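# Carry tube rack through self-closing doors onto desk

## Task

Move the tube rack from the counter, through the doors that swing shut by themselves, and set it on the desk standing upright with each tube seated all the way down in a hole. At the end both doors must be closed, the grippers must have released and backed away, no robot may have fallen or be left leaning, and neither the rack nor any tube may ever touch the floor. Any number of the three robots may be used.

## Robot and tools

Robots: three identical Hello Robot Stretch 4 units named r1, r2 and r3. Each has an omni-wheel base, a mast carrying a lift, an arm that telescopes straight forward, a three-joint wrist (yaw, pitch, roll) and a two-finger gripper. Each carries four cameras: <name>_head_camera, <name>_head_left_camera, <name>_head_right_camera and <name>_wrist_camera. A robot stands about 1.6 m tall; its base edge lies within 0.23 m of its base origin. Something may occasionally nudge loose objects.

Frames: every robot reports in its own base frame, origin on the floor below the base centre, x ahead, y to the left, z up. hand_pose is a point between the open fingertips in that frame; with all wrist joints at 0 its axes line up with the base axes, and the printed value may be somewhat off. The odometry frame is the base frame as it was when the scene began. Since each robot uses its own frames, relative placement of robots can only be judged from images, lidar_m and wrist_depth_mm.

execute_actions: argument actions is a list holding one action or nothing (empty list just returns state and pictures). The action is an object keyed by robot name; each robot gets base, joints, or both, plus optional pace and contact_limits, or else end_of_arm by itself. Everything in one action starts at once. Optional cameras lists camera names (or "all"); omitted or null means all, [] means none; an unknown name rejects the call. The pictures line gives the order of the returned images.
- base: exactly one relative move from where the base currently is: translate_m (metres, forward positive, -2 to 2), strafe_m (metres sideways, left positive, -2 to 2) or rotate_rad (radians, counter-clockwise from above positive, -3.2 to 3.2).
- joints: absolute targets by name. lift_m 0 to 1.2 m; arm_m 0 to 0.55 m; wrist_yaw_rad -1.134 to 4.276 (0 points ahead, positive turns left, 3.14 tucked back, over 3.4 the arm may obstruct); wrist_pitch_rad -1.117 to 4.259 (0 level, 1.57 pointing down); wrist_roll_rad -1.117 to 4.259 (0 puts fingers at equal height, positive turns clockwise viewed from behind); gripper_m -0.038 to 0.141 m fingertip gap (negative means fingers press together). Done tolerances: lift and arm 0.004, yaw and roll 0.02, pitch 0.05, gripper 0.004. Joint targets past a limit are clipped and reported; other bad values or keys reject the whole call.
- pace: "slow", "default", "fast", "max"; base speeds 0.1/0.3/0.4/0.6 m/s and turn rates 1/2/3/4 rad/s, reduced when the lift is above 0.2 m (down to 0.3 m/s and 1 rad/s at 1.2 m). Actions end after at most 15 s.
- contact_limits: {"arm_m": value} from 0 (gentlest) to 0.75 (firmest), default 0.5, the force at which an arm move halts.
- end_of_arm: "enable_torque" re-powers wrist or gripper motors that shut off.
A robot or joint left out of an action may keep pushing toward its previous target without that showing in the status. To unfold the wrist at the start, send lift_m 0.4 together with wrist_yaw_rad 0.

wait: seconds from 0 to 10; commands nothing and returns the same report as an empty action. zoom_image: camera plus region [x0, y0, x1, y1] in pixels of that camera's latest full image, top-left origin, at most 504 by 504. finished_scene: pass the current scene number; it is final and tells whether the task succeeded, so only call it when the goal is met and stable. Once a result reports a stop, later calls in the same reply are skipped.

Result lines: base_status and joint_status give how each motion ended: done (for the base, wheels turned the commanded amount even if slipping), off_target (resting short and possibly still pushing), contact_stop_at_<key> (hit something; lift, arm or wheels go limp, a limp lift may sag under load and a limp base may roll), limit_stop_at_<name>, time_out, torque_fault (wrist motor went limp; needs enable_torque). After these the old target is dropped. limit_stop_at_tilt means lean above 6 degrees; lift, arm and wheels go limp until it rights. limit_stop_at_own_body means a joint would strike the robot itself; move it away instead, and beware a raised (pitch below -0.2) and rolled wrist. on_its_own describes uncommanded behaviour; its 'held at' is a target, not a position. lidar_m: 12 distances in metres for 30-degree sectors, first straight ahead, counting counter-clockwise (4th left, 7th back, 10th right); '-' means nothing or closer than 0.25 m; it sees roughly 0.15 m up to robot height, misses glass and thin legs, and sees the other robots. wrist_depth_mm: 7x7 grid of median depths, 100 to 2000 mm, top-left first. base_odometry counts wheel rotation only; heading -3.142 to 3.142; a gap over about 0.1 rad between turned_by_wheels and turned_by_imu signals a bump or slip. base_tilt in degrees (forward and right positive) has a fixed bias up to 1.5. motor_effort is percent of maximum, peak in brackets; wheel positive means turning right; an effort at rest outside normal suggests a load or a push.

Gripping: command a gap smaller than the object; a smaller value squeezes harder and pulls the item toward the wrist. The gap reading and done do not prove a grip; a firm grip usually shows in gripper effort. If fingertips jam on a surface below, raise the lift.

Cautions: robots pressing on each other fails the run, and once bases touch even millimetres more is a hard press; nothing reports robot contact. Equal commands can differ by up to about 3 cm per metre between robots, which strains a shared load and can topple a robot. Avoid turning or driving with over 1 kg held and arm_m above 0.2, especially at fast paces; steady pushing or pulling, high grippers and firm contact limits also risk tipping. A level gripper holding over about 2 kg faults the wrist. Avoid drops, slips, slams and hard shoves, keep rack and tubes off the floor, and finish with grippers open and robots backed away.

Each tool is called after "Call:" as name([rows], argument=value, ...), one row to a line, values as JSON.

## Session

Call:
execute_actions(actions=[])

Scene clock: 0.00 s.
r1.base_odometry: x=+0.000 y=+0.000 heading=+0.000 (m, m, rad; r1's odometry frame)
r1.turned_by_wheels: +0.000 (rad since the last result)
r1.turned_by_imu: +0.000 (rad since the last result)
r1.base_tilt: forward=+1.2 right=+0.0 (deg)
r1.lidar_m: 0.78 0.87 1.08 1.07 1.16 1.73 1.94 2.64 2.03 2.01 1.07 0.82
r1.base_status: not commanded
r1.joint_positions: lift_m=+0.165 arm_m=+0.002 wrist_yaw_rad=+3.180 wrist_pitch_rad=-0.004 wrist_roll_rad=+0.010 gripper_m=+0.057
r1.joint_status: not commanded
r1.motor_effort: lift_m=+19 arm_m=-1 wrist_yaw_rad=+2 wrist_pitch_rad=-6 wrist_roll_rad=+1 gripper_m=-2 wheel_0=+0 wheel_1=+0 wheel_2=+0 (%)
r1.hand_pose: x=-0.1185 y=+0.0764 z=+0.3448 quat_wxyz=(-0.019, +0.002, +0.005, +1.000) (m; r1's base frame)
r1.wrist_depth_mm: - 139 - - - - 1708 / - 117 139 - - - 1808 / - 116 138 - - - 1756 / - 126 167 - - - 1808 / 138 161 - - - - 1808 / 1499 1618 224 1576 216 1499 1464 / 976 960 878 147 854 960 991
r2.base_odometry: x=+0.000 y=+0.000 heading=+0.000 (m, m, rad; r2's odometry frame)
r2.turned_by_wheels: +0.000 (rad since the last result)
r2.turned_by_imu: +0.000 (rad since the last result)
r2.base_tilt: forward=-0.3 right=+1.2 (deg)
r2.lidar_m: 1.59 1.56 1.16 0.89 0.86 0.93 1.39 2.51 2.67 2.27 2.22 2.04
r2.base_status: not commanded
r2.joint_positions: lift_m=+0.247 arm_m=-0.001 wrist_yaw_rad=+3.057 wrist_pitch_rad=+0.018 wrist_roll_rad=-0.016 gripper_m=+0.057
r2.joint_status: not commanded
r2.motor_effort: lift_m=+21 arm_m=-1 wrist_yaw_rad=+0 wrist_pitch_rad=-7 wrist_roll_rad=+1 gripper_m=-3 wheel_0=+0 wheel_1=+0 wheel_2=-1 (%)
r2.hand_pose: x=-0.1106 y=+0.1116 z=+0.4199 quat_wxyz=(+0.042, -0.009, -0.007, +0.999) (m; r2's base frame)
r2.wrist_depth_mm: 147 149 - 1863 1255 976 798 / - 147 - 1808 1255 976 798 / - 133 231 1863 1255 976 798 / 110 145 249 1863 1281 976 809 / 142 - - 1863 1281 991 809 / - - 1808 1661 215 991 798 / 1336 1281 1078 1205 1098 917 809
r3.base_odometry: x=+0.000 y=+0.000 heading=+0.000 (m, m, rad; r3's odometry frame)
r3.turned_by_wheels: +0.000 (rad since the last result)
r3.turned_by_imu: +0.000 (rad since the last result)
r3.base_tilt: forward=+0.3 right=+0.4 (deg)
r3.lidar_m: 2.42 2.59 3.13 1.97 1.06 0.70 0.66 0.67 0.92 1.77 1.06 1.30
r3.base_status: not commanded
r3.joint_positions: lift_m=+0.194 arm_m=+0.002 wrist_yaw_rad=+3.251 wrist_pitch_rad=+0.017 wrist_roll_rad=-0.019 gripper_m=+0.057
r3.joint_status: not commanded
r3.motor_effort: lift_m=+16 arm_m=+0 wrist_yaw_rad=+1 wrist_pitch_rad=-6 wrist_roll_rad=-1 gripper_m=-3 wheel_0=+0 wheel_1=+0 wheel_2=+1 (%)
r3.hand_pose: x=-0.1237 y=+0.0553 z=+0.3670 quat_wxyz=(-0.055, -0.008, -0.010, +0.998) (m; r3's base frame)
r3.wrist_depth_mm: - - 134 788 788 788 778 / - - 132 798 788 778 778 / - - 131 788 778 768 768 / - 113 132 778 778 768 759 / 160 135 788 778 778 768 768 / 203 778 209 778 209 768 768 / 204 778 759 156 759 750 759
pictures: r1_head_camera, r1_head_left_camera, r1_head_right_camera, r1_wrist_camera, r2_head_camera, r2_head_left_camera, r2_head_right_camera, r2_wrist_camera, r3_head_camera, r3_head_left_camera, r3_head_right_camera, r3_wrist_camera
camera_calibration (this result's frames):
r1_wrist_camera: T_world_to_cam=[[0.00134914, 0.997998, -0.0632321, -0.0579934], [-0.0446265, -0.0631091, -0.997008, 0.415823], [-0.999003, 0.00416693, 0.0444521, 0.0912338], [0, 0, 0, 1]] pos_world=[0.109778, 0.0837393, 0.406857]
r2_wrist_camera: T_world_to_cam=[[0.0586601, 0.997971, -0.0247544, -0.0850274], [-0.0248023, -0.0233325, -0.99942, 0.488183], [-0.99797, 0.0592401, 0.0233833, 0.098872], [0, 0, 0, 1]] pos_world=[0.115767, 0.0903883, 0.483483]
r3_wrist_camera: T_world_to_cam=[[-0.0868669, 0.996204, -0.00557837, -0.0654524], [-0.0126601, -0.00670299, -0.999897, 0.42858], [-0.996139, -0.0867874, 0.0131943, 0.102142], [0, 0, 0, 1]] pos_world=[0.101488, 0.0769414, 0.426824]
Images, in order (width x height): r1_head_camera 420x560, r1_head_left_camera 420x672, r1_head_right_camera 420x672, r1_wrist_camera 616x392, r2_head_camera 420x560, r2_head_left_camera 420x672, r2_head_right_camera 420x672, r2_wrist_camera 616x392, r3_head_camera 420x560, r3_head_left_camera 420x672, r3_head_right_camera 420x672, r3_wrist_camera 616x392.

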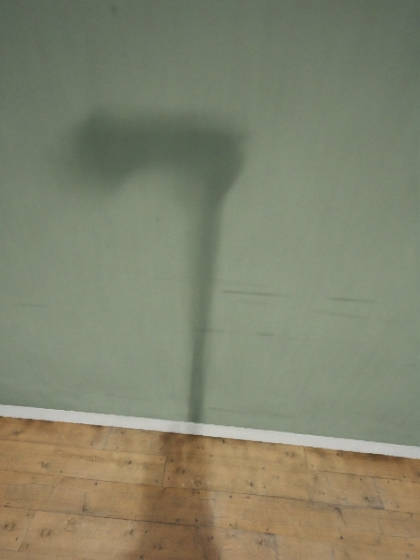

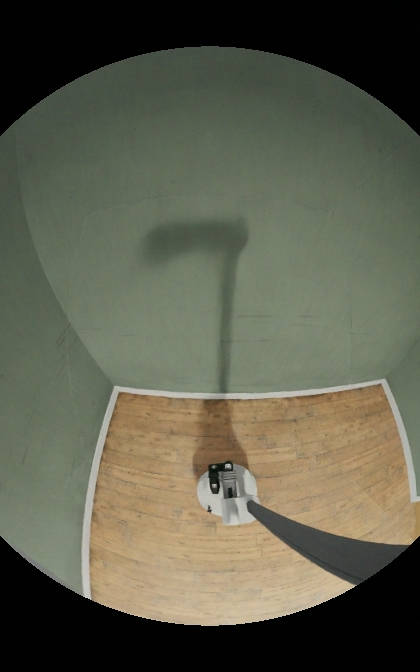

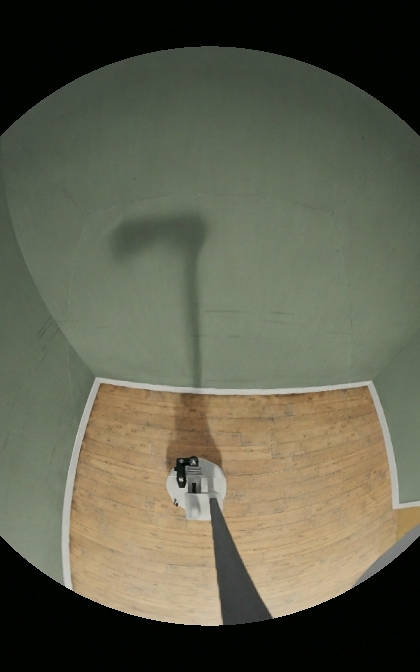

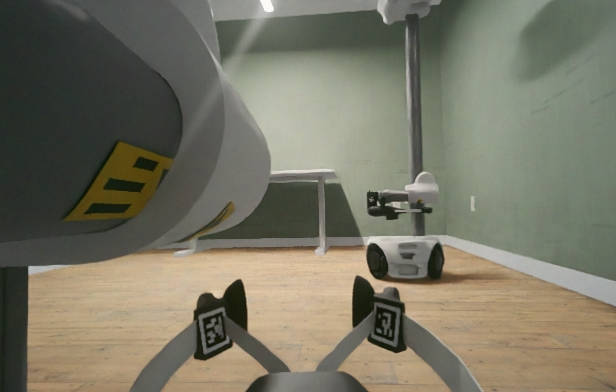

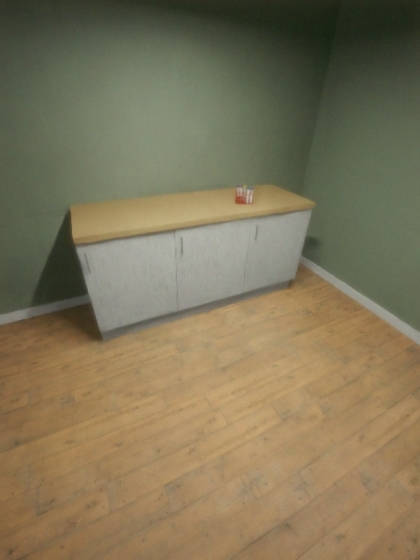

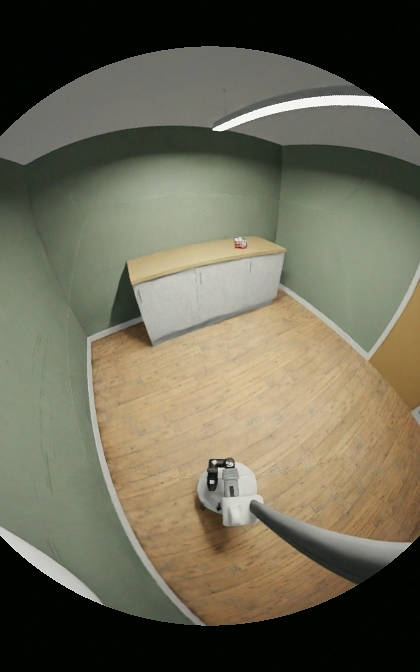

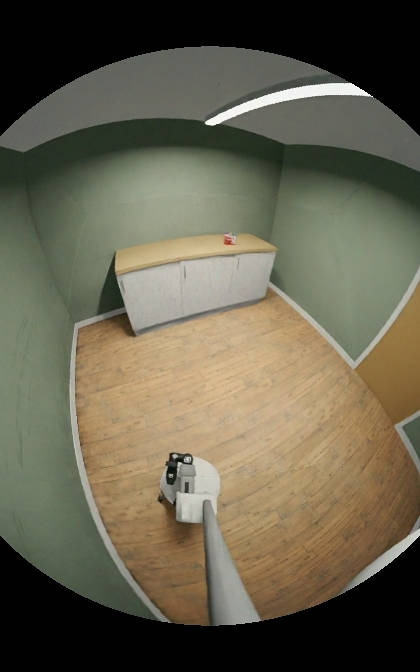

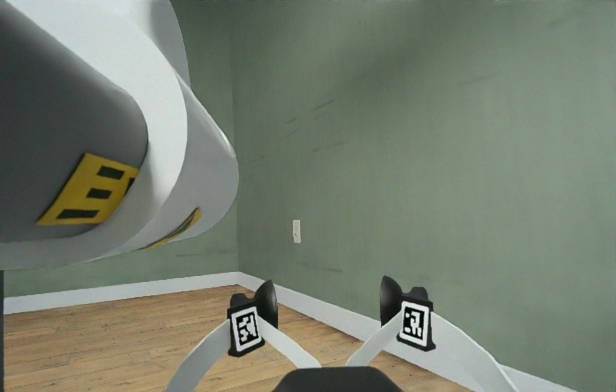

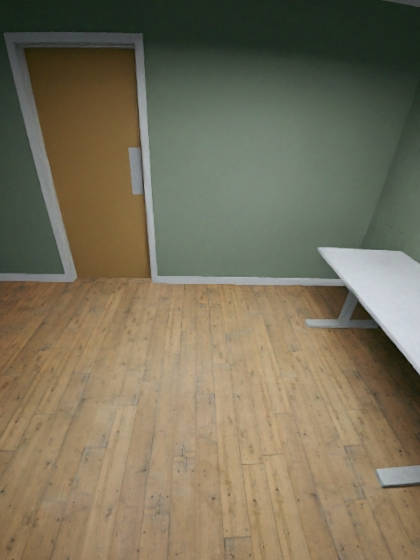

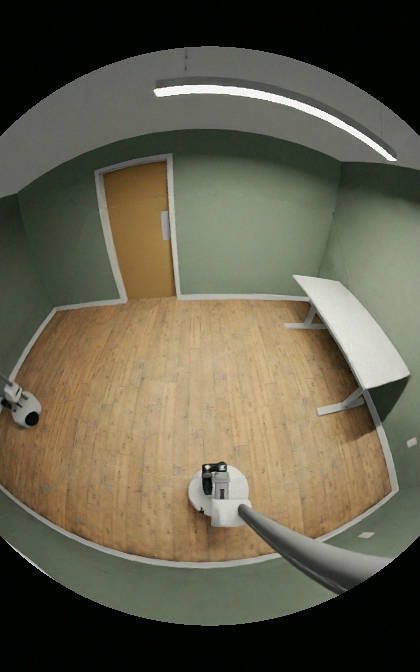

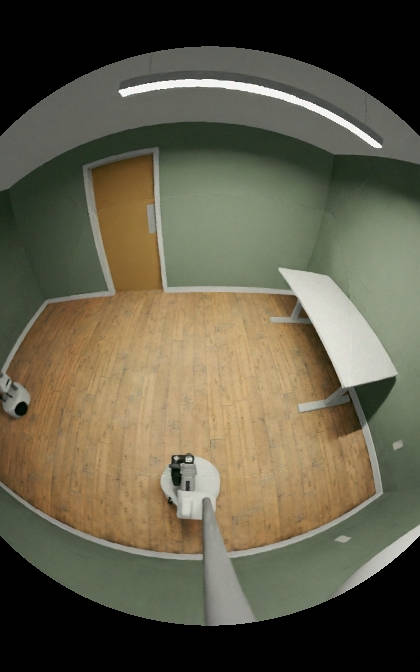

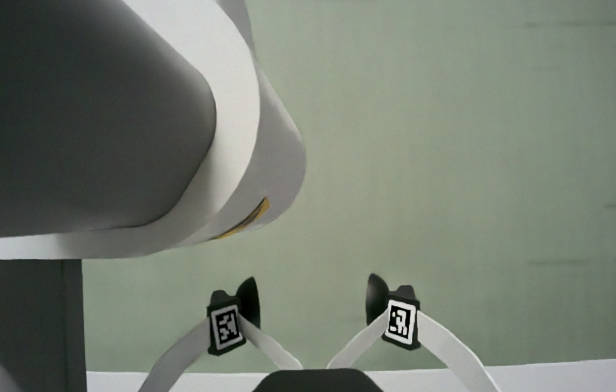

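Call:
execute_actions([
  {"r2":{"base":{"strafe_m":-0.75},"joints":{"lift_m":0.9,"wrist_yaw_rad":0,"gripper_m":0.141,"wrist_pitch_rad":0.35}},"r3":{"base":{"strafe_m":0.97},"pace":"fast"},"r1":{"base":{"rotate_rad":-1.7}}},
], cameras=[])

Call:
execute_actions([
  {"r2":{"base":{"translate_m":1.2}},"r3":{"base":{"translate_m":2.0},"pace":"fast"}},
], cameras=[])

Call:
execute_actions([
  {"r2":{"base":{"rotate_rad":0.45}},"r1":{"base":{"strafe_m":-0.9}}},
], cameras=["r2_head_camera","r2_wrist_camera","r3_head_left_camera","r1_head_left_camera"])

Scene clock: 6.57 s.
r1.base_odometry: x=+0.000 y=+0.000 heading=-1.699 (m, m, rad; r1's odometry frame)
r1.turned_by_wheels: -1.699 (rad since the last result)
r1.turned_by_imu: -1.707 (rad since the last result)
r1.base_tilt: forward=+1.1 right=+0.0 (deg)
r1.lidar_m: 2.00 1.22 0.85 0.80 0.83 1.14 1.08 1.13 1.00 1.02 3.00 2.13
r1.base_status: done
r1.joint_positions: lift_m=+0.165 arm_m=+0.002 wrist_yaw_rad=+3.179 wrist_pitch_rad=-0.004 wrist_roll_rad=+0.010 gripper_m=+0.057
r1.joint_status: not commanded
r1.motor_effort: lift_m=+19(19) arm_m=-1(1) wrist_yaw_rad=+2(2) wrist_pitch_rad=-7(6) wrist_roll_rad=+0(0) gripper_m=-2(2) wheel_0=+5(11) wheel_1=+3(9) wheel_2=+3(11) (%)
r1.hand_pose: x=-0.1184 y=+0.0764 z=+0.3448 quat_wxyz=(-0.019, +0.002, +0.005, +1.000) (m; r1's base frame)
r1.wrist_depth_mm: - 140 1229 1229 1255 1281 1060 / - 117 139 1255 1255 1229 1042 / - 116 138 1229 1229 1255 1025 / - 126 167 1229 1229 1255 1060 / 137 161 1182 1255 1255 1281 1060 / 1182 1182 224 1205 216 1229 1078 / 991 991 866 147 866 991 960
r2.base_odometry: x=+0.000 y=-0.750 heading=+0.000 (m, m, rad; r2's odometry frame)
r2.turned_by_wheels: +0.000 (rad since the last result)
r2.turned_by_imu: -0.001 (rad since the last result)
r2.base_tilt: forward=-0.4 right=+1.2 (deg)
r2.lidar_m: 1.91 1.87 2.00 1.59 1.55 1.67 2.27 2.17 2.06 1.58 1.56 1.65
r2.base_status: done
r2.joint_positions: lift_m=+0.900 arm_m=-0.001 wrist_yaw_rad=+0.000 wrist_pitch_rad=+0.352 wrist_roll_rad=-0.016 gripper_m=+0.141
r2.joint_status: all done
r2.motor_effort: lift_m=+25(24) arm_m=-1(1) wrist_yaw_rad=+0(6) wrist_pitch_rad=-6(7) wrist_roll_rad=+1(2) gripper_m=+0(3) wheel_0=-2(2) wheel_1=+2(8) wheel_2=+0(1) (%)
r2.hand_pose: x=+0.4402 y=-0.0874 z=+0.9784 quat_wxyz=(+0.985, -0.008, +0.175, +0.001) (m; r2's base frame)
r2.wrist_depth_mm: 1863 - - - - 1618 1308 / 1921 - - - - 1618 1336 / 1983 1708 1808 1921 - 1708 1366 / 1537 1661 1756 - - 1808 1397 / 1576 1756 1863 - - 1756 1464 / 1618 1756 1921 1983 1983 200 1464 / 1661 1576 1537 165 1499 1464 1499
r3.base_odometry: x=+0.000 y=+0.970 heading=+0.000 (m, m, rad; r3's odometry frame)
r3.turned_by_wheels: +0.000 (rad since the last result)
r3.turned_by_imu: +0.003 (rad since the last result)
r3.base_tilt: forward=+0.3 right=+0.3 (deg)
r3.lidar_m: 2.39 2.42 1.03 1.00 1.13 0.77 0.70 0.74 0.99 1.96 1.97 2.51
r3.base_status: done
r3.joint_positions: lift_m=+0.194 arm_m=+0.002 wrist_yaw_rad=+3.251 wrist_pitch_rad=+0.017 wrist_roll_rad=-0.019 gripper_m=+0.057
r3.joint_status: not commanded
r3.motor_effort: lift_m=+17(17) arm_m=+0(0) wrist_yaw_rad=+1(1) wrist_pitch_rad=-6(6) wrist_roll_rad=-1(2) gripper_m=-2(2) wheel_0=-2(16) wheel_1=-1(13) wheel_2=+0(3) (%)
r3.hand_pose: x=-0.1237 y=+0.0553 z=+0.3670 quat_wxyz=(-0.055, -0.008, -0.010, +0.998) (m; r3's base frame)
r3.wrist_depth_mm: - - 134 854 842 842 831 / - - 132 854 842 842 831 / - - 131 842 842 831 831 / - 113 132 842 831 831 820 / 160 135 842 831 831 820 820 / 204 854 209 831 211 820 820 / 205 842 820 156 809 798 809
pictures: none
No camera images: the call's "cameras" was empty. Leave "cameras" out to get every camera's image.

Scene clock: 12.87 s.
r1.base_odometry: x=+0.000 y=+0.000 heading=-1.699 (m, m, rad; r1's odometry frame)
r1.turned_by_wheels: +0.000 (rad since the last result)
r1.turned_by_imu: -0.002 (rad since the last result)
r1.base_tilt: forward=+1.1 right=+0.0 (deg)
r1.lidar_m: 2.00 1.21 0.83 0.80 0.82 1.13 1.08 1.11 1.51 3.10 3.00 1.84
r1.base_status: not commanded
r1.joint_positions: lift_m=+0.165 arm_m=+0.002 wrist_yaw_rad=+3.179 wrist_pitch_rad=-0.004 wrist_roll_rad=+0.010 gripper_m=+0.057
r1.joint_status: not commanded
r1.motor_effort: lift_m=+19(19) arm_m=-1(1) wrist_yaw_rad=+2(2) wrist_pitch_rad=-7(8) wrist_roll_rad=+1(0) gripper_m=-2(2) wheel_0=+5(5) wheel_1=+3(3) wheel_2=+3(4) (%)
r1.hand_pose: x=-0.1184 y=+0.0764 z=+0.3448 quat_wxyz=(-0.019, +0.002, +0.005, +1.000) (m; r1's base frame)
r1.wrist_depth_mm: - 139 1255 1229 1255 1281 1078 / - 118 139 1205 1255 1229 1060 / - 116 139 1255 1255 1255 1060 / - 126 167 1205 1205 1229 1060 / 137 161 1229 1205 1229 1229 1078 / 1205 1205 224 1229 216 1229 1060 / 991 976 891 147 854 960 960
r2.base_odometry: x=+1.200 y=-0.750 heading=+0.000 (m, m, rad; r2's odometry frame)
r2.turned_by_wheels: +0.000 (rad since the last result)
r2.turned_by_imu: -0.002 (rad since the last result)
r2.base_tilt: forward=-0.3 right=+1.2 (deg)
r2.lidar_m: 0.78 0.77 0.83 1.27 2.07 2.21 3.28 3.16 1.37 1.06 1.04 1.12
r2.base_status: done
r2.joint_positions: lift_m=+0.900 arm_m=-0.001 wrist_yaw_rad=+0.000 wrist_pitch_rad=+0.352 wrist_roll_rad=-0.016 gripper_m=+0.141
r2.joint_status: not commanded
r2.motor_effort: lift_m=+24(25) arm_m=-1(1) wrist_yaw_rad=+0(0) wrist_pitch_rad=-6(7) wrist_roll_rad=+1(3) gripper_m=+2(1) wheel_0=+0(8) wheel_1=+1(4) wheel_2=+1(6) (%)
r2.hand_pose: x=+0.4402 y=-0.0874 z=+0.9785 quat_wxyz=(+0.985, -0.008, +0.175, +0.001) (m; r2's base frame)
r2.wrist_depth_mm: 1008 1098 1205 1281 1308 1008 831 / 1025 1118 1229 1366 1366 1042 842 / 1078 1138 1255 1366 1430 1078 866 / 661 768 741 741 1499 1118 878 / 559 609 668 759 1618 1118 904 / 580 634 699 798 1499 200 931 / 597 647 732 164 1464 1205 960
r3.base_odometry: x=+2.000 y=+0.970 heading=+0.000 (m, m, rad; r3's odometry frame)
r3.turned_by_wheels: +0.001 (rad since the last result)
r3.turned_by_imu: -0.004 (rad since the last result)
r3.base_tilt: forward=+0.3 right=+0.3 (deg)
r3.lidar_m: 0.45 0.48 0.56 1.24 2.14 1.86 2.74 2.81 1.97 1.85 0.60 0.48
r3.base_status: done
r3.joint_positions: lift_m=+0.194 arm_m=+0.002 wrist_yaw_rad=+3.251 wrist_pitch_rad=+0.017 wrist_roll_rad=-0.019 gripper_m=+0.057
r3.joint_status: not commanded
r3.motor_effort: lift_m=+17(17) arm_m=+0(0) wrist_yaw_rad=+0(1) wrist_pitch_rad=-5(6) wrist_roll_rad=-1(1) gripper_m=-3(3) wheel_0=+5(10) wheel_1=+3(11) wheel_2=+0(18) (%)
r3.hand_pose: x=-0.1237 y=+0.0553 z=+0.3670 quat_wxyz=(-0.055, -0.008, -0.010, +0.998) (m; r3's base frame)
r3.wrist_depth_mm: - - 134 - - - - / - - 132 - - - - / - - 131 - - - - / - 113 132 - - - 1808 / 160 135 - - - - 1756 / 203 1661 209 1576 209 1499 1430 / 204 1060 960 155 931 917 976
pictures: none
No camera images: the call's "cameras" was empty. Leave "cameras" out to get every camera's image.

Scene clock: 17.20 s.
r1.base_odometry: x=-0.892 y=+0.115 heading=-1.699 (m, m, rad; r1's odometry frame)
r1.turned_by_wheels: +0.000 (rad since the last result)
r1.turned_by_imu: -0.003 (rad since the last result)
r1.base_tilt: forward=+1.0 right=+0.0 (deg)
r1.lidar_m: 1.49 2.10 1.78 1.69 1.61 1.13 1.05 1.09 1.41 2.21 2.29 1.54
r1.base_status: done
r1.joint_positions: lift_m=+0.165 arm_m=+0.002 wrist_yaw_rad=+3.179 wrist_pitch_rad=-0.004 wrist_roll_rad=+0.010 gripper_m=+0.057
r1.joint_status: not commanded
r1.motor_effort: lift_m=+18(19) arm_m=-1(1) wrist_yaw_rad=+2(2) wrist_pitch_rad=-8(8) wrist_roll_rad=+0(1) gripper_m=-2(1) wheel_0=+4(11) wheel_1=-3(11) wheel_2=+0(2) (%)
r1.hand_pose: x=-0.1184 y=+0.0764 z=+0.3448 quat_wxyz=(-0.019, +0.002, +0.005, +1.000) (m; r1's base frame)
r1.wrist_depth_mm: - 139 1205 1182 1229 1229 1205 / - 117 139 1182 1182 1229 1205 / - 116 138 1205 1205 1182 1229 / - 126 167 1182 1205 1205 1229 / 138 161 1205 1160 1182 1205 1205 / 1160 1160 224 1160 216 1205 1182 / 991 991 891 147 866 960 976
r2.base_odometry: x=+1.200 y=-0.750 heading=+0.450 (m, m, rad; r2's odometry frame)
r2.turned_by_wheels: +0.450 (rad since the last result)
r2.turned_by_imu: +0.450 (rad since the last result)
r2.base_tilt: forward=-0.3 right=+1.2 (deg)
r2.lidar_m: 0.77 0.81 1.14 2.08 2.15 2.95 3.35 1.49 1.08 1.04 1.09 0.80
r2.base_status: done
r2.joint_positions: lift_m=+0.900 arm_m=-0.001 wrist_yaw_rad=+0.000 wrist_pitch_rad=+0.352 wrist_roll_rad=-0.016 gripper_m=+0.141
r2.joint_status: not commanded
r2.motor_effort: lift_m=+24(24) arm_m=-1(1) wrist_yaw_rad=+0(0) wrist_pitch_rad=-7(6) wrist_roll_rad=+3(1) gripper_m=-3(2) wheel_0=-2(9) wheel_1=+1(7) wheel_2=-2(7) (%)
r2.hand_pose: x=+0.4402 y=-0.0874 z=+0.9785 quat_wxyz=(+0.985, -0.008, +0.175, +0.001) (m; r2's base frame)
r2.wrist_depth_mm: 1138 1138 1118 1118 1118 1118 1118 / 1160 1229 1182 1160 1118 1160 1160 / 1255 1229 1205 1160 1182 1182 1182 / 798 768 741 699 683 647 621 / 654 647 640 627 627 621 615 / 683 668 661 676 654 200 640 / 723 707 699 165 676 668 676
r3.base_odometry: x=+2.000 y=+0.970 heading=+0.000 (m, m, rad; r3's odometry frame)
r3.turned_by_wheels: +0.000 (rad since the last result)
r3.turned_by_imu: +0.000 (rad since the last result)
r3.base_tilt: forward=+0.3 right=+0.3 (deg)
r3.lidar_m: 0.43 0.47 0.59 1.22 2.14 1.61 1.52 2.81 1.98 1.84 0.53 0.48
r3.base_status: not commanded
r3.joint_positions: lift_m=+0.194 arm_m=+0.002 wrist_yaw_rad=+3.251 wrist_pitch_rad=+0.017 wrist_roll_rad=-0.019 gripper_m=+0.057
r3.joint_status: not commanded
r3.motor_effort: lift_m=+16(17) arm_m=-1(0) wrist_yaw_rad=+1(1) wrist_pitch_rad=-6(6) wrist_roll_rad=+0(0) gripper_m=-4(2) wheel_0=+5(5) wheel_1=+2(3) wheel_2=+0(0) (%)
r3.hand_pose: x=-0.1237 y=+0.0553 z=+0.3670 quat_wxyz=(-0.055, -0.008, -0.010, +0.998) (m; r3's base frame)
r3.wrist_depth_mm: - - 134 - - - - / - - 132 - - - - / - - 131 - - - - / - 114 132 - - - - / 160 135 - - 1708 - - / 203 1661 209 1618 210 1499 1430 / 204 1060 946 156 946 917 960
pictures: r1_head_left_camera, r2_head_camera, r2_wrist_camera, r3_head_left_camera
camera_calibration (this result's frames):
r2_wrist_camera: T_world_to_cam=[[0.0167287, -0.999349, -0.0319627, -0.0539932], [-0.306221, 0.0253103, -0.951624, 1.13681], [0.951813, 0.0257071, -0.305598, 0.107933], [0, 0, 0, 1]] pos_world=[0.246286, -0.0855055, 1.11307]
Images, in order (width x height): r1_head_left_camera 420x672, r2_head_camera 420x560, r2_wrist_camera 616x392, r3_head_left_camera 420x672.

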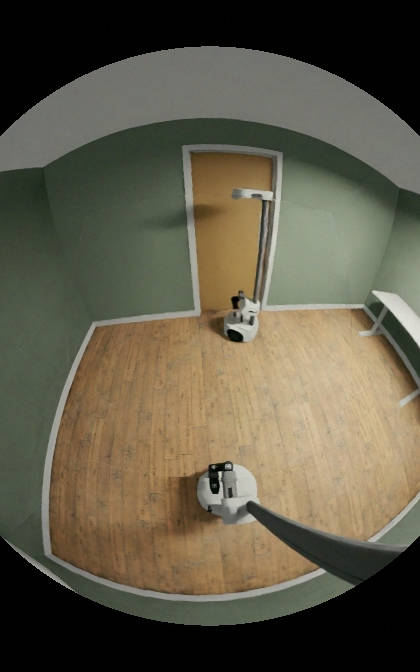

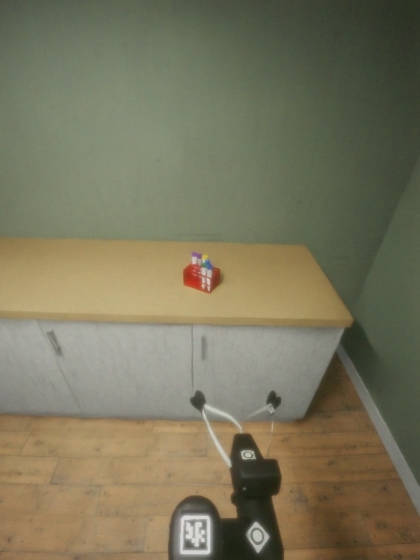

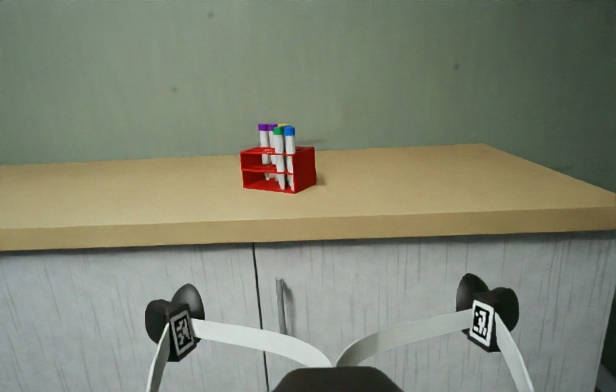

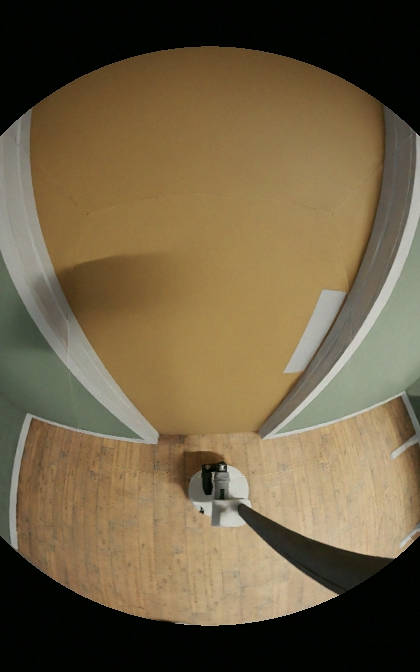

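Call:
execute_actions([
  {"r2":{"base":{"rotate_rad":-0.53},"joints":{"wrist_pitch_rad":0.1,"lift_m":0.83}},"r3":{"base":{"translate_m":0.75},"pace":"slow"},"r1":{"base":{"strafe_m":-0.3}}},
], cameras=[])

Call:
execute_actions([
  {"r2":{"base":{"strafe_m":0.59},"joints":{"arm_m":0.1}},"r3":{"base":{"translate_m":0.6},"pace":"slow"},"r1":{"base":{"translate_m":1.3}}},
], cameras=["r2_head_camera","r2_wrist_camera","r3_head_left_camera","r1_head_left_camera"])

Scene clock: 30.63 s.
r1.base_odometry: x=-1.190 y=+0.154 heading=-1.699 (m, m, rad; r1's odometry frame)
r1.turned_by_wheels: +0.000 (rad since the last result)
r1.turned_by_imu: -0.004 (rad since the last result)
r1.base_tilt: forward=+1.1 right=+0.0 (deg)
r1.lidar_m: 2.09 2.12 2.10 2.00 1.59 1.11 1.01 1.08 1.44 1.92 1.97 2.17
r1.base_status: done
r1.joint_positions: lift_m=+0.165 arm_m=+0.002 wrist_yaw_rad=+3.179 wrist_pitch_rad=-0.004 wrist_roll_rad=+0.010 gripper_m=+0.057
r1.joint_status: not commanded
r1.motor_effort: lift_m=+19(19) arm_m=-1(1) wrist_yaw_rad=+3(2) wrist_pitch_rad=-9(10) wrist_roll_rad=+0(0) gripper_m=-3(3) wheel_0=+4(13) wheel_1=-2(17) wheel_2=+0(0) (%)
r1.hand_pose: x=-0.1184 y=+0.0764 z=+0.3448 quat_wxyz=(-0.019, +0.002, +0.005, +1.000) (m; r1's base frame)
r1.wrist_depth_mm: - 139 1182 1205 1205 1205 1229 / - 118 139 1182 1205 1205 1182 / - 116 138 1160 1182 1205 1205 / - 126 167 1138 1182 1182 1205 / 137 162 1160 1160 1160 1160 1205 / 1138 1138 224 1182 216 1160 1160 / 976 976 891 147 866 991 976
r2.base_odometry: x=+1.200 y=-0.750 heading=-0.080 (m, m, rad; r2's odometry frame)
r2.turned_by_wheels: -0.530 (rad since the last result)
r2.turned_by_imu: -0.528 (rad since the last result)
r2.base_tilt: forward=-0.4 right=+1.2 (deg)
r2.lidar_m: 0.81 0.76 0.82 1.16 2.07 2.16 2.97 3.26 1.50 1.08 1.03 1.08
r2.base_status: done
r2.joint_positions: lift_m=+0.830 arm_m=-0.001 wrist_yaw_rad=+0.000 wrist_pitch_rad=+0.102 wrist_roll_rad=-0.016 gripper_m=+0.141
r2.joint_status: all done
r2.motor_effort: lift_m=+18(24) arm_m=-1(1) wrist_yaw_rad=+0(1) wrist_pitch_rad=-8(11) wrist_roll_rad=+1(3) gripper_m=+1(3) wheel_0=+0(2) wheel_1=+1(7) wheel_2=+0(7) (%)
r2.hand_pose: x=+0.4564 y=-0.0875 z=+0.9790 quat_wxyz=(+0.999, -0.008, +0.051, +0.000) (m; r2's base frame)
r2.wrist_depth_mm: 1060 1182 1308 1499 1255 991 809 / 1078 1182 1336 1499 1229 976 809 / 1060 1182 1336 1499 1281 976 820 / 1060 1182 1308 1499 1281 1008 831 / 788 878 842 1464 1308 1008 820 / 549 585 640 759 1366 199 831 / 549 591 661 164 1182 1025 831
r3.base_odometry: x=+2.749 y=+0.971 heading=+0.001 (m, m, rad; r3's odometry frame)
r3.turned_by_wheels: +0.001 (rad since the last result)
r3.turned_by_imu: +0.008 (rad since the last result)
r3.base_tilt: forward=+0.3 right=+0.3 (deg)
r3.lidar_m: 0.25 0.25 - 0.25 0.33 2.95 2.21 3.54 0.39 0.73 0.98 1.29
r3.base_status: done
r3.joint_positions: lift_m=+0.194 arm_m=+0.002 wrist_yaw_rad=+3.252 wrist_pitch_rad=+0.017 wrist_roll_rad=-0.019 gripper_m=+0.057
r3.joint_status: not commanded
r3.motor_effort: lift_m=+17(17) arm_m=+0(1) wrist_yaw_rad=+0(61) wrist_pitch_rad=-6(6) wrist_roll_rad=-2(2) gripper_m=-2(6) wheel_0=+9(25) wheel_1=+13(16) wheel_2=-12(24) (%)
r3.hand_pose: x=-0.1238 y=+0.0552 z=+0.3669 quat_wxyz=(-0.055, -0.008, -0.010, +0.998) (m; r3's base frame)
r3.wrist_depth_mm: - - 134 - - - - / - - 131 - - - - / - - 131 - - - - / - 113 132 - - - - / 160 135 - - - - - / 202 1618 209 1618 210 1537 1464 / 205 1042 960 156 946 904 976
pictures: none
No camera images: the call's "cameras" was empty. Leave "cameras" out to get every camera's image.

Scene clock: 37.90 s.
r1.base_odometry: x=-1.355 y=-1.136 heading=-1.698 (m, m, rad; r1's odometry frame)
r1.turned_by_wheels: +0.000 (rad since the last result)
r1.turned_by_imu: -0.003 (rad since the last result)
r1.base_tilt: forward=+1.1 right=+0.0 (deg)
r1.lidar_m: 1.26 0.88 1.09 2.06 2.12 2.47 2.32 2.39 1.99 1.87 1.19 0.89
r1.base_status: done
r1.joint_positions: lift_m=+0.165 arm_m=+0.002 wrist_yaw_rad=+3.179 wrist_pitch_rad=-0.004 wrist_roll_rad=+0.010 gripper_m=+0.057
r1.joint_status: not commanded
r1.motor_effort: lift_m=+19(19) arm_m=-1(1) wrist_yaw_rad=+2(1) wrist_pitch_rad=-6(8) wrist_roll_rad=+1(0) gripper_m=-3(3) wheel_0=+7(12) wheel_1=+3(8) wheel_2=-3(11) (%)
r1.hand_pose: x=-0.1184 y=+0.0764 z=+0.3448 quat_wxyz=(-0.019, +0.002, +0.005, +1.000) (m; r1's base frame)
r1.wrist_depth_mm: - 139 - - - - - / - 117 139 - - - - / - 116 138 - - - - / - 126 167 - - - - / 137 162 - - - - - / 1499 1661 224 1537 216 1499 1499 / 960 976 891 147 854 976 976
r2.base_odometry: x=+1.247 y=-0.162 heading=-0.080 (m, m, rad; r2's odometry frame)
r2.turned_by_wheels: +0.000 (rad since the last result)
r2.turned_by_imu: +0.002 (rad since the last result)
r2.base_tilt: forward=-0.3 right=+1.2 (deg)
r2.lidar_m: 0.50 0.48 0.53 0.74 1.55 1.63 2.25 3.56 2.22 1.62 1.54 0.68
r2.base_status: done
r2.joint_positions: lift_m=+0.830 arm_m=+0.099 wrist_yaw_rad=+0.000 wrist_pitch_rad=+0.102 wrist_roll_rad=-0.016 gripper_m=+0.141
r2.joint_status: all done
r2.motor_effort: lift_m=+18(18) arm_m=+6(9) wrist_yaw_rad=+0(1) wrist_pitch_rad=-6(8) wrist_roll_rad=+3(1) gripper_m=-2(0) wheel_0=+0(9) wheel_1=-1(9) wheel_2=+1(3) (%)
r2.hand_pose: x=+0.5567 y=-0.0874 z=+0.9791 quat_wxyz=(+0.999, -0.008, +0.051, +0.000) (m; r2's base frame)
r2.wrist_depth_mm: 750 831 917 1042 1182 1397 1229 / 759 842 931 1042 1205 1366 1229 / 759 842 931 1042 1229 1397 1229 / 750 831 946 1025 1182 1397 1255 / 741 809 831 554 640 699 676 / 484 469 415 436 421 198 484 / 327 300 290 164 340 407 504
r3.base_odometry: x=+3.349 y=+0.972 heading=+0.002 (m, m, rad; r3's odometry frame)
r3.turned_by_wheels: +0.001 (rad since the last result)
r3.turned_by_imu: -0.002 (rad since the last result)
r3.base_tilt: forward=+0.3 right=+0.3 (deg)
r3.lidar_m: 1.43 1.49 1.21 0.31 0.25 0.38 1.53 0.86 0.96 0.89 0.94 1.22
r3.base_status: done
r3.joint_positions: lift_m=+0.194 arm_m=+0.002 wrist_yaw_rad=+3.252 wrist_pitch_rad=+0.017 wrist_roll_rad=-0.019 gripper_m=+0.057
r3.joint_status: not commanded
r3.motor_effort: lift_m=+18(17) arm_m=+0(1) wrist_yaw_rad=+0(0) wrist_pitch_rad=-6(6) wrist_roll_rad=+0(2) gripper_m=-5(5) wheel_0=+5(12) wheel_1=+8(21) wheel_2=-6(14) (%)
r3.hand_pose: x=-0.1238 y=+0.0552 z=+0.3669 quat_wxyz=(-0.055, -0.008, -0.010, +0.998) (m; r3's base frame)
r3.wrist_depth_mm: - - 134 - - - 334 / - - 132 - - - 330 / - - 131 1863 - - 343 / - 113 132 1808 - - 355 / 160 135 - - - - 366 / 203 931 208 1618 209 1366 370 / 204 904 960 155 946 621 373
pictures: r1_head_left_camera, r2_head_camera, r2_wrist_camera, r3_head_left_camera
camera_calibration (this result's frames):
r2_wrist_camera: T_world_to_cam=[[0.0240503, -0.99935, -0.0268667, -0.0650051], [-0.0614128, 0.0253468, -0.997791, 1.08198], [0.997823, 0.0256472, -0.0607632, -0.26811], [0, 0, 0, 1]] pos_world=[0.335537, -0.0855113, 1.06155]
Images, in order (width x height): r1_head_left_camera 420x672, r2_head_camera 420x560, r2_wrist_camera 616x392, r3_head_left_camera 420x672.

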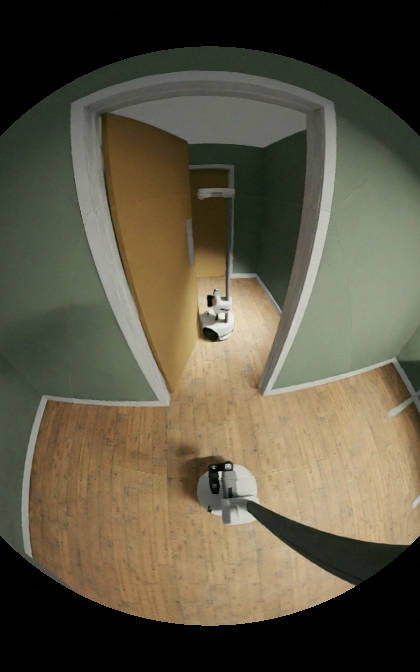

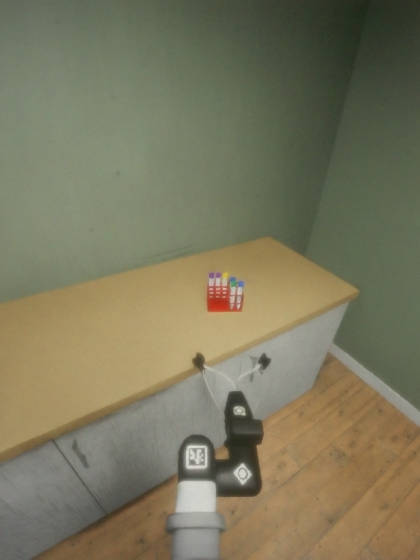

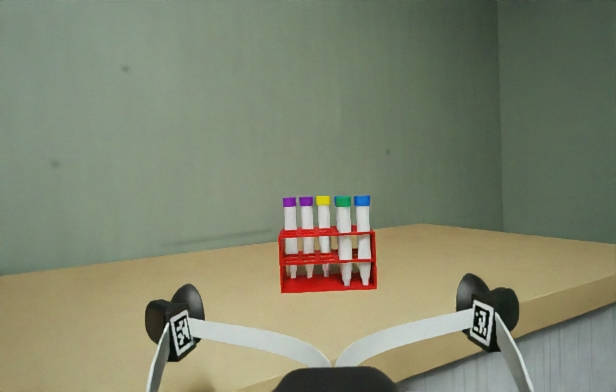

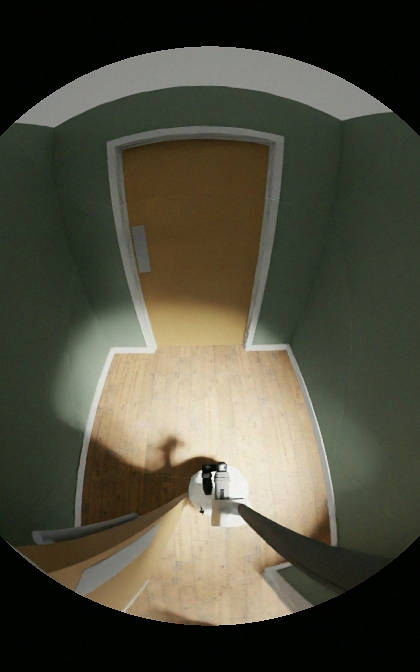

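Call:
execute_actions([
  {"r2":{"joints":{"lift_m":0.8,"arm_m":0.3},"pace":"slow"},"r3":{"base":{"translate_m":1.1}},"r1":{"base":{"translate_m":0.75},"pace":"slow"}},
], cameras=["r2_wrist_camera"])

Call:
execute_actions([
  {"r2":{"joints":{"arm_m":0.4},"pace":"slow"},"r3":{"base":{"strafe_m":0.17}},"r1":{"base":{"translate_m":0.5},"pace":"slow"}},
], cameras=["r2_wrist_camera","r3_head_left_camera","r1_head_left_camera"])

Scene clock: 49.80 s.
r1.base_odometry: x=-1.450 y=-1.879 heading=-1.697 (m, m, rad; r1's odometry frame)
r1.turned_by_wheels: +0.001 (rad since the last result)
r1.turned_by_imu: +0.002 (rad since the last result)
r1.base_tilt: forward=+1.0 right=+0.0 (deg)
r1.lidar_m: - 0.25 0.26 0.43 2.17 2.88 3.08 3.14 1.96 0.39 0.39 0.25
r1.base_status: done
r1.joint_positions: lift_m=+0.165 arm_m=+0.002 wrist_yaw_rad=+3.180 wrist_pitch_rad=-0.004 wrist_roll_rad=+0.010 gripper_m=+0.057
r1.joint_status: not commanded
r1.motor_effort: lift_m=+19(19) arm_m=-1(1) wrist_yaw_rad=+2(3) wrist_pitch_rad=-7(7) wrist_roll_rad=+1(1) gripper_m=-2(2) wheel_0=+19(26) wheel_1=+12(16) wheel_2=-19(26) (%)
r1.hand_pose: x=-0.1184 y=+0.0764 z=+0.3449 quat_wxyz=(-0.019, +0.002, +0.005, +1.000) (m; r1's base frame)
r1.wrist_depth_mm: - 139 - - - - - / - 118 139 - - - - / - 116 139 - - - - / - 126 167 - - - - / 137 161 - - - - - / 1499 1618 224 1537 216 1499 1464 / 991 976 891 147 866 946 960
r2.base_odometry: x=+1.247 y=-0.162 heading=-0.080 (m, m, rad; r2's odometry frame)
r2.turned_by_wheels: +0.000 (rad since the last result)
r2.turned_by_imu: +0.002 (rad since the last result)
r2.base_tilt: forward=-0.3 right=+1.3 (deg)
r2.lidar_m: 0.53 0.48 0.53 0.73 1.55 1.63 2.27 3.55 2.24 1.62 1.54 0.69
r2.base_status: not commanded
r2.joint_positions: lift_m=+0.800 arm_m=+0.299 wrist_yaw_rad=+0.000 wrist_pitch_rad=+0.102 wrist_roll_rad=-0.016 gripper_m=+0.141
r2.joint_status: all done
r2.motor_effort: lift_m=+17(18) arm_m=+7(8) wrist_yaw_rad=+0(0) wrist_pitch_rad=-7(7) wrist_roll_rad=+1(1) gripper_m=+1(1) wheel_0=-1(1) wheel_1=-1(1) wheel_2=+1(1) (%)
r2.hand_pose: x=+0.7567 y=-0.0874 z=+0.9491 quat_wxyz=(+0.999, -0.008, +0.051, +0.000) (m; r2's base frame)
r2.wrist_depth_mm: 615 676 750 866 976 1138 1138 / 609 668 750 842 991 1118 1160 / 615 668 750 854 960 1138 1138 / 615 676 750 351 300 1138 1138 / 603 654 634 353 298 554 525 / 382 368 322 336 303 200 314 / 255 237 229 165 218 216 224
r3.base_odometry: x=+4.449 y=+0.974 heading=+0.002 (m, m, rad; r3's odometry frame)
r3.turned_by_wheels: +0.001 (rad since the last result)
r3.turned_by_imu: -0.003 (rad since the last result)
r3.base_tilt: forward=+0.3 right=+0.3 (deg)
r3.lidar_m: 0.36 0.38 0.50 0.97 1.26 1.64 1.77 1.27 0.91 0.83 0.45 0.35
r3.base_status: done
r3.joint_positions: lift_m=+0.194 arm_m=+0.002 wrist_yaw_rad=+3.251 wrist_pitch_rad=+0.017 wrist_roll_rad=-0.019 gripper_m=+0.057
r3.joint_status: not commanded
r3.motor_effort: lift_m=+17(17) arm_m=+1(0) wrist_yaw_rad=+1(0) wrist_pitch_rad=-6(6) wrist_roll_rad=-1(0) gripper_m=-3(3) wheel_0=+6(8) wheel_1=+4(10) wheel_2=-3(12) (%)
r3.hand_pose: x=-0.1238 y=+0.0553 z=+0.3669 quat_wxyz=(-0.055, -0.008, -0.010, +0.998) (m; r3's base frame)
r3.wrist_depth_mm: - - 134 1863 - - 1708 / - - 131 1921 - - 1708 / - - 131 1921 - - 1808 / - 114 132 1921 1921 - 1808 / 160 135 - 1863 1921 1921 1808 / 202 1576 208 1576 210 1499 1430 / 205 1042 960 156 946 917 976
pictures: r2_wrist_camera
camera_calibration (this result's frames):
r2_wrist_camera: T_world_to_cam=[[0.0239897, -0.999351, -0.0268665, -0.0705915], [-0.0614113, 0.0253504, -0.997791, 1.06437], [0.997824, 0.0255866, -0.0607633, -0.469483], [0, 0, 0, 1]] pos_world=[0.535519, -0.0855153, 1.03159]
Images, in order (width x height): r2_wrist_camera 616x392.

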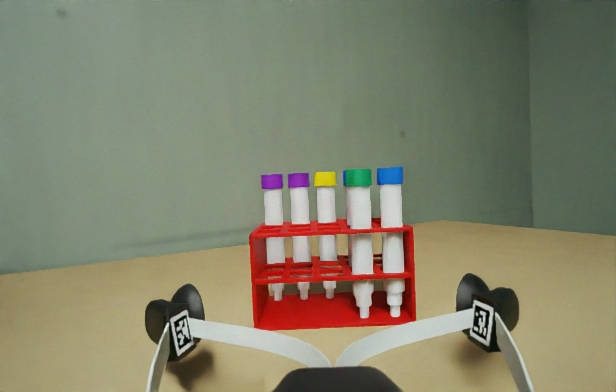

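Scene clock: 56.07 s.
r1.base_odometry: x=-1.513 y=-2.374 heading=-1.697 (m, m, rad; r1's odometry frame)
r1.turned_by_wheels: +0.001 (rad since the last result)
r1.turned_by_imu: +0.008 (rad since the last result)
r1.base_tilt: forward=+1.1 right=+0.0 (deg)
r1.lidar_m: 0.29 0.25 - 0.25 0.27 3.46 3.63 0.58 0.49 0.97 1.01 1.38
r1.base_status: done
r1.joint_positions: lift_m=+0.165 arm_m=+0.002 wrist_yaw_rad=+3.180 wrist_pitch_rad=-0.004 wrist_roll_rad=+0.010 gripper_m=+0.057
r1.joint_status: not commanded
r1.motor_effort: lift_m=+19(18) arm_m=+0(1) wrist_yaw_rad=+1(78) wrist_pitch_rad=-7(8) wrist_roll_rad=+1(0) gripper_m=-3(1) wheel_0=+7(24) wheel_1=+13(22) wheel_2=-9(26) (%)
r1.hand_pose: x=-0.1187 y=+0.0763 z=+0.3448 quat_wxyz=(-0.019, +0.002, +0.005, +1.000) (m; r1's base frame)
r1.wrist_depth_mm: - 139 - - - - - / - 117 139 - - - - / - 116 138 - - - - / - 126 167 - - - - / 137 162 - - - - - / 1499 1618 224 1499 217 1464 1336 / 991 991 866 147 866 960 904
r2.base_odometry: x=+1.247 y=-0.162 heading=-0.080 (m, m, rad; r2's odometry frame)
r2.turned_by_wheels: +0.000 (rad since the last result)
r2.turned_by_imu: +0.001 (rad since the last result)
r2.base_tilt: forward=-0.3 right=+1.2 (deg)
r2.lidar_m: 0.52 0.50 0.52 0.73 1.54 1.63 2.24 3.53 2.22 1.62 1.53 0.69
r2.base_status: not commanded
r2.joint_positions: lift_m=+0.800 arm_m=+0.399 wrist_yaw_rad=+0.000 wrist_pitch_rad=+0.102 wrist_roll_rad=-0.016 gripper_m=+0.141
r2.joint_status: all done
r2.motor_effort: lift_m=+17(17) arm_m=+7(7) wrist_yaw_rad=+0(0) wrist_pitch_rad=-6(7) wrist_roll_rad=+1(0) gripper_m=-1(1) wheel_0=-1(1) wheel_1=-1(0) wheel_2=+0(0) (%)
r2.hand_pose: x=+0.8567 y=-0.0874 z=+0.9491 quat_wxyz=(+0.999, -0.008, +0.051, +0.000) (m; r2's base frame)
r2.wrist_depth_mm: 535 591 668 741 854 1008 1098 / 535 591 661 741 842 991 1118 / 539 585 661 741 842 1008 1098 / 539 591 640 252 198 1008 1118 / 535 591 496 251 200 544 525 / 379 366 216 245 199 198 312 / 256 236 216 164 202 204 224
r3.base_odometry: x=+4.449 y=+1.144 heading=+0.002 (m, m, rad; r3's odometry frame)
r3.turned_by_wheels: +0.000 (rad since the last result)
r3.turned_by_imu: +0.000 (rad since the last result)
r3.base_tilt: forward=+0.3 right=+0.3 (deg)
r3.lidar_m: 0.33 0.36 0.49 0.94 1.07 1.42 1.15 1.51 1.07 0.99 0.55 0.36
r3.base_status: done
r3.joint_positions: lift_m=+0.194 arm_m=+0.002 wrist_yaw_rad=+3.251 wrist_pitch_rad=+0.017 wrist_roll_rad=-0.019 gripper_m=+0.057
r3.joint_status: not commanded
r3.motor_effort: lift_m=+17(17) arm_m=+0(0) wrist_yaw_rad=+1(1) wrist_pitch_rad=-6(5) wrist_roll_rad=+0(1) gripper_m=-3(2) wheel_0=-4(15) wheel_1=+2(13) wheel_2=+0(7) (%)
r3.hand_pose: x=-0.1238 y=+0.0553 z=+0.3669 quat_wxyz=(-0.055, -0.008, -0.010, +0.998) (m; r3's base frame)
r3.wrist_depth_mm: - - 134 1499 - - 1464 / - - 132 1397 - - 1499 / - - 131 1308 - - 1499 / - 114 132 1281 - - 1537 / 160 135 - 1499 1921 - 1537 / 203 1661 209 1397 209 1499 1397 / 205 1060 976 155 946 917 991
pictures: r1_head_left_camera, r2_wrist_camera, r3_head_left_camera
camera_calibration (this result's frames):
r2_wrist_camera: T_world_to_cam=[[0.0239745, -0.999351, -0.0268665, -0.0729817], [-0.0614108, 0.0253513, -0.997791, 1.07051], [0.997825, 0.0255714, -0.0607632, -0.569259], [0, 0, 0, 1]] pos_world=[0.635511, -0.0855163, 1.03159]
Images, in order (width x height): r1_head_left_camera 420x672, r2_wrist_camera 616x392, r3_head_left_camera 420x672.

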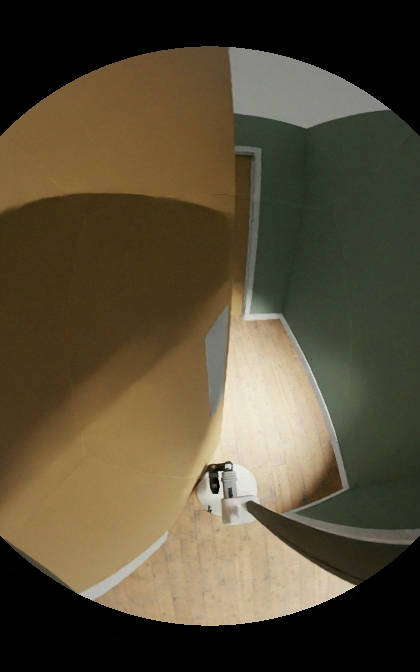

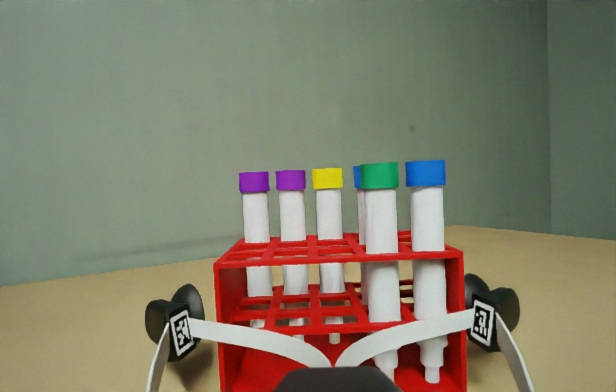

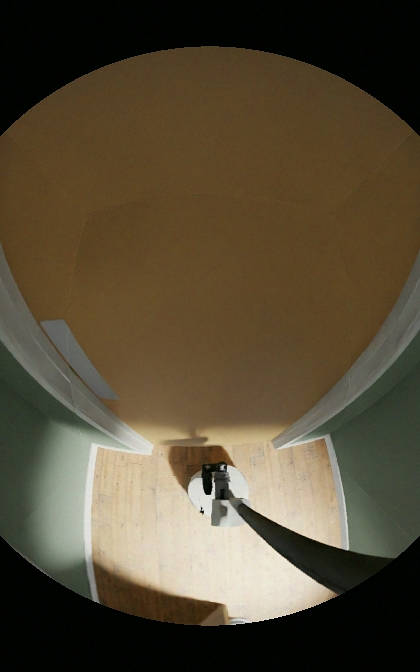

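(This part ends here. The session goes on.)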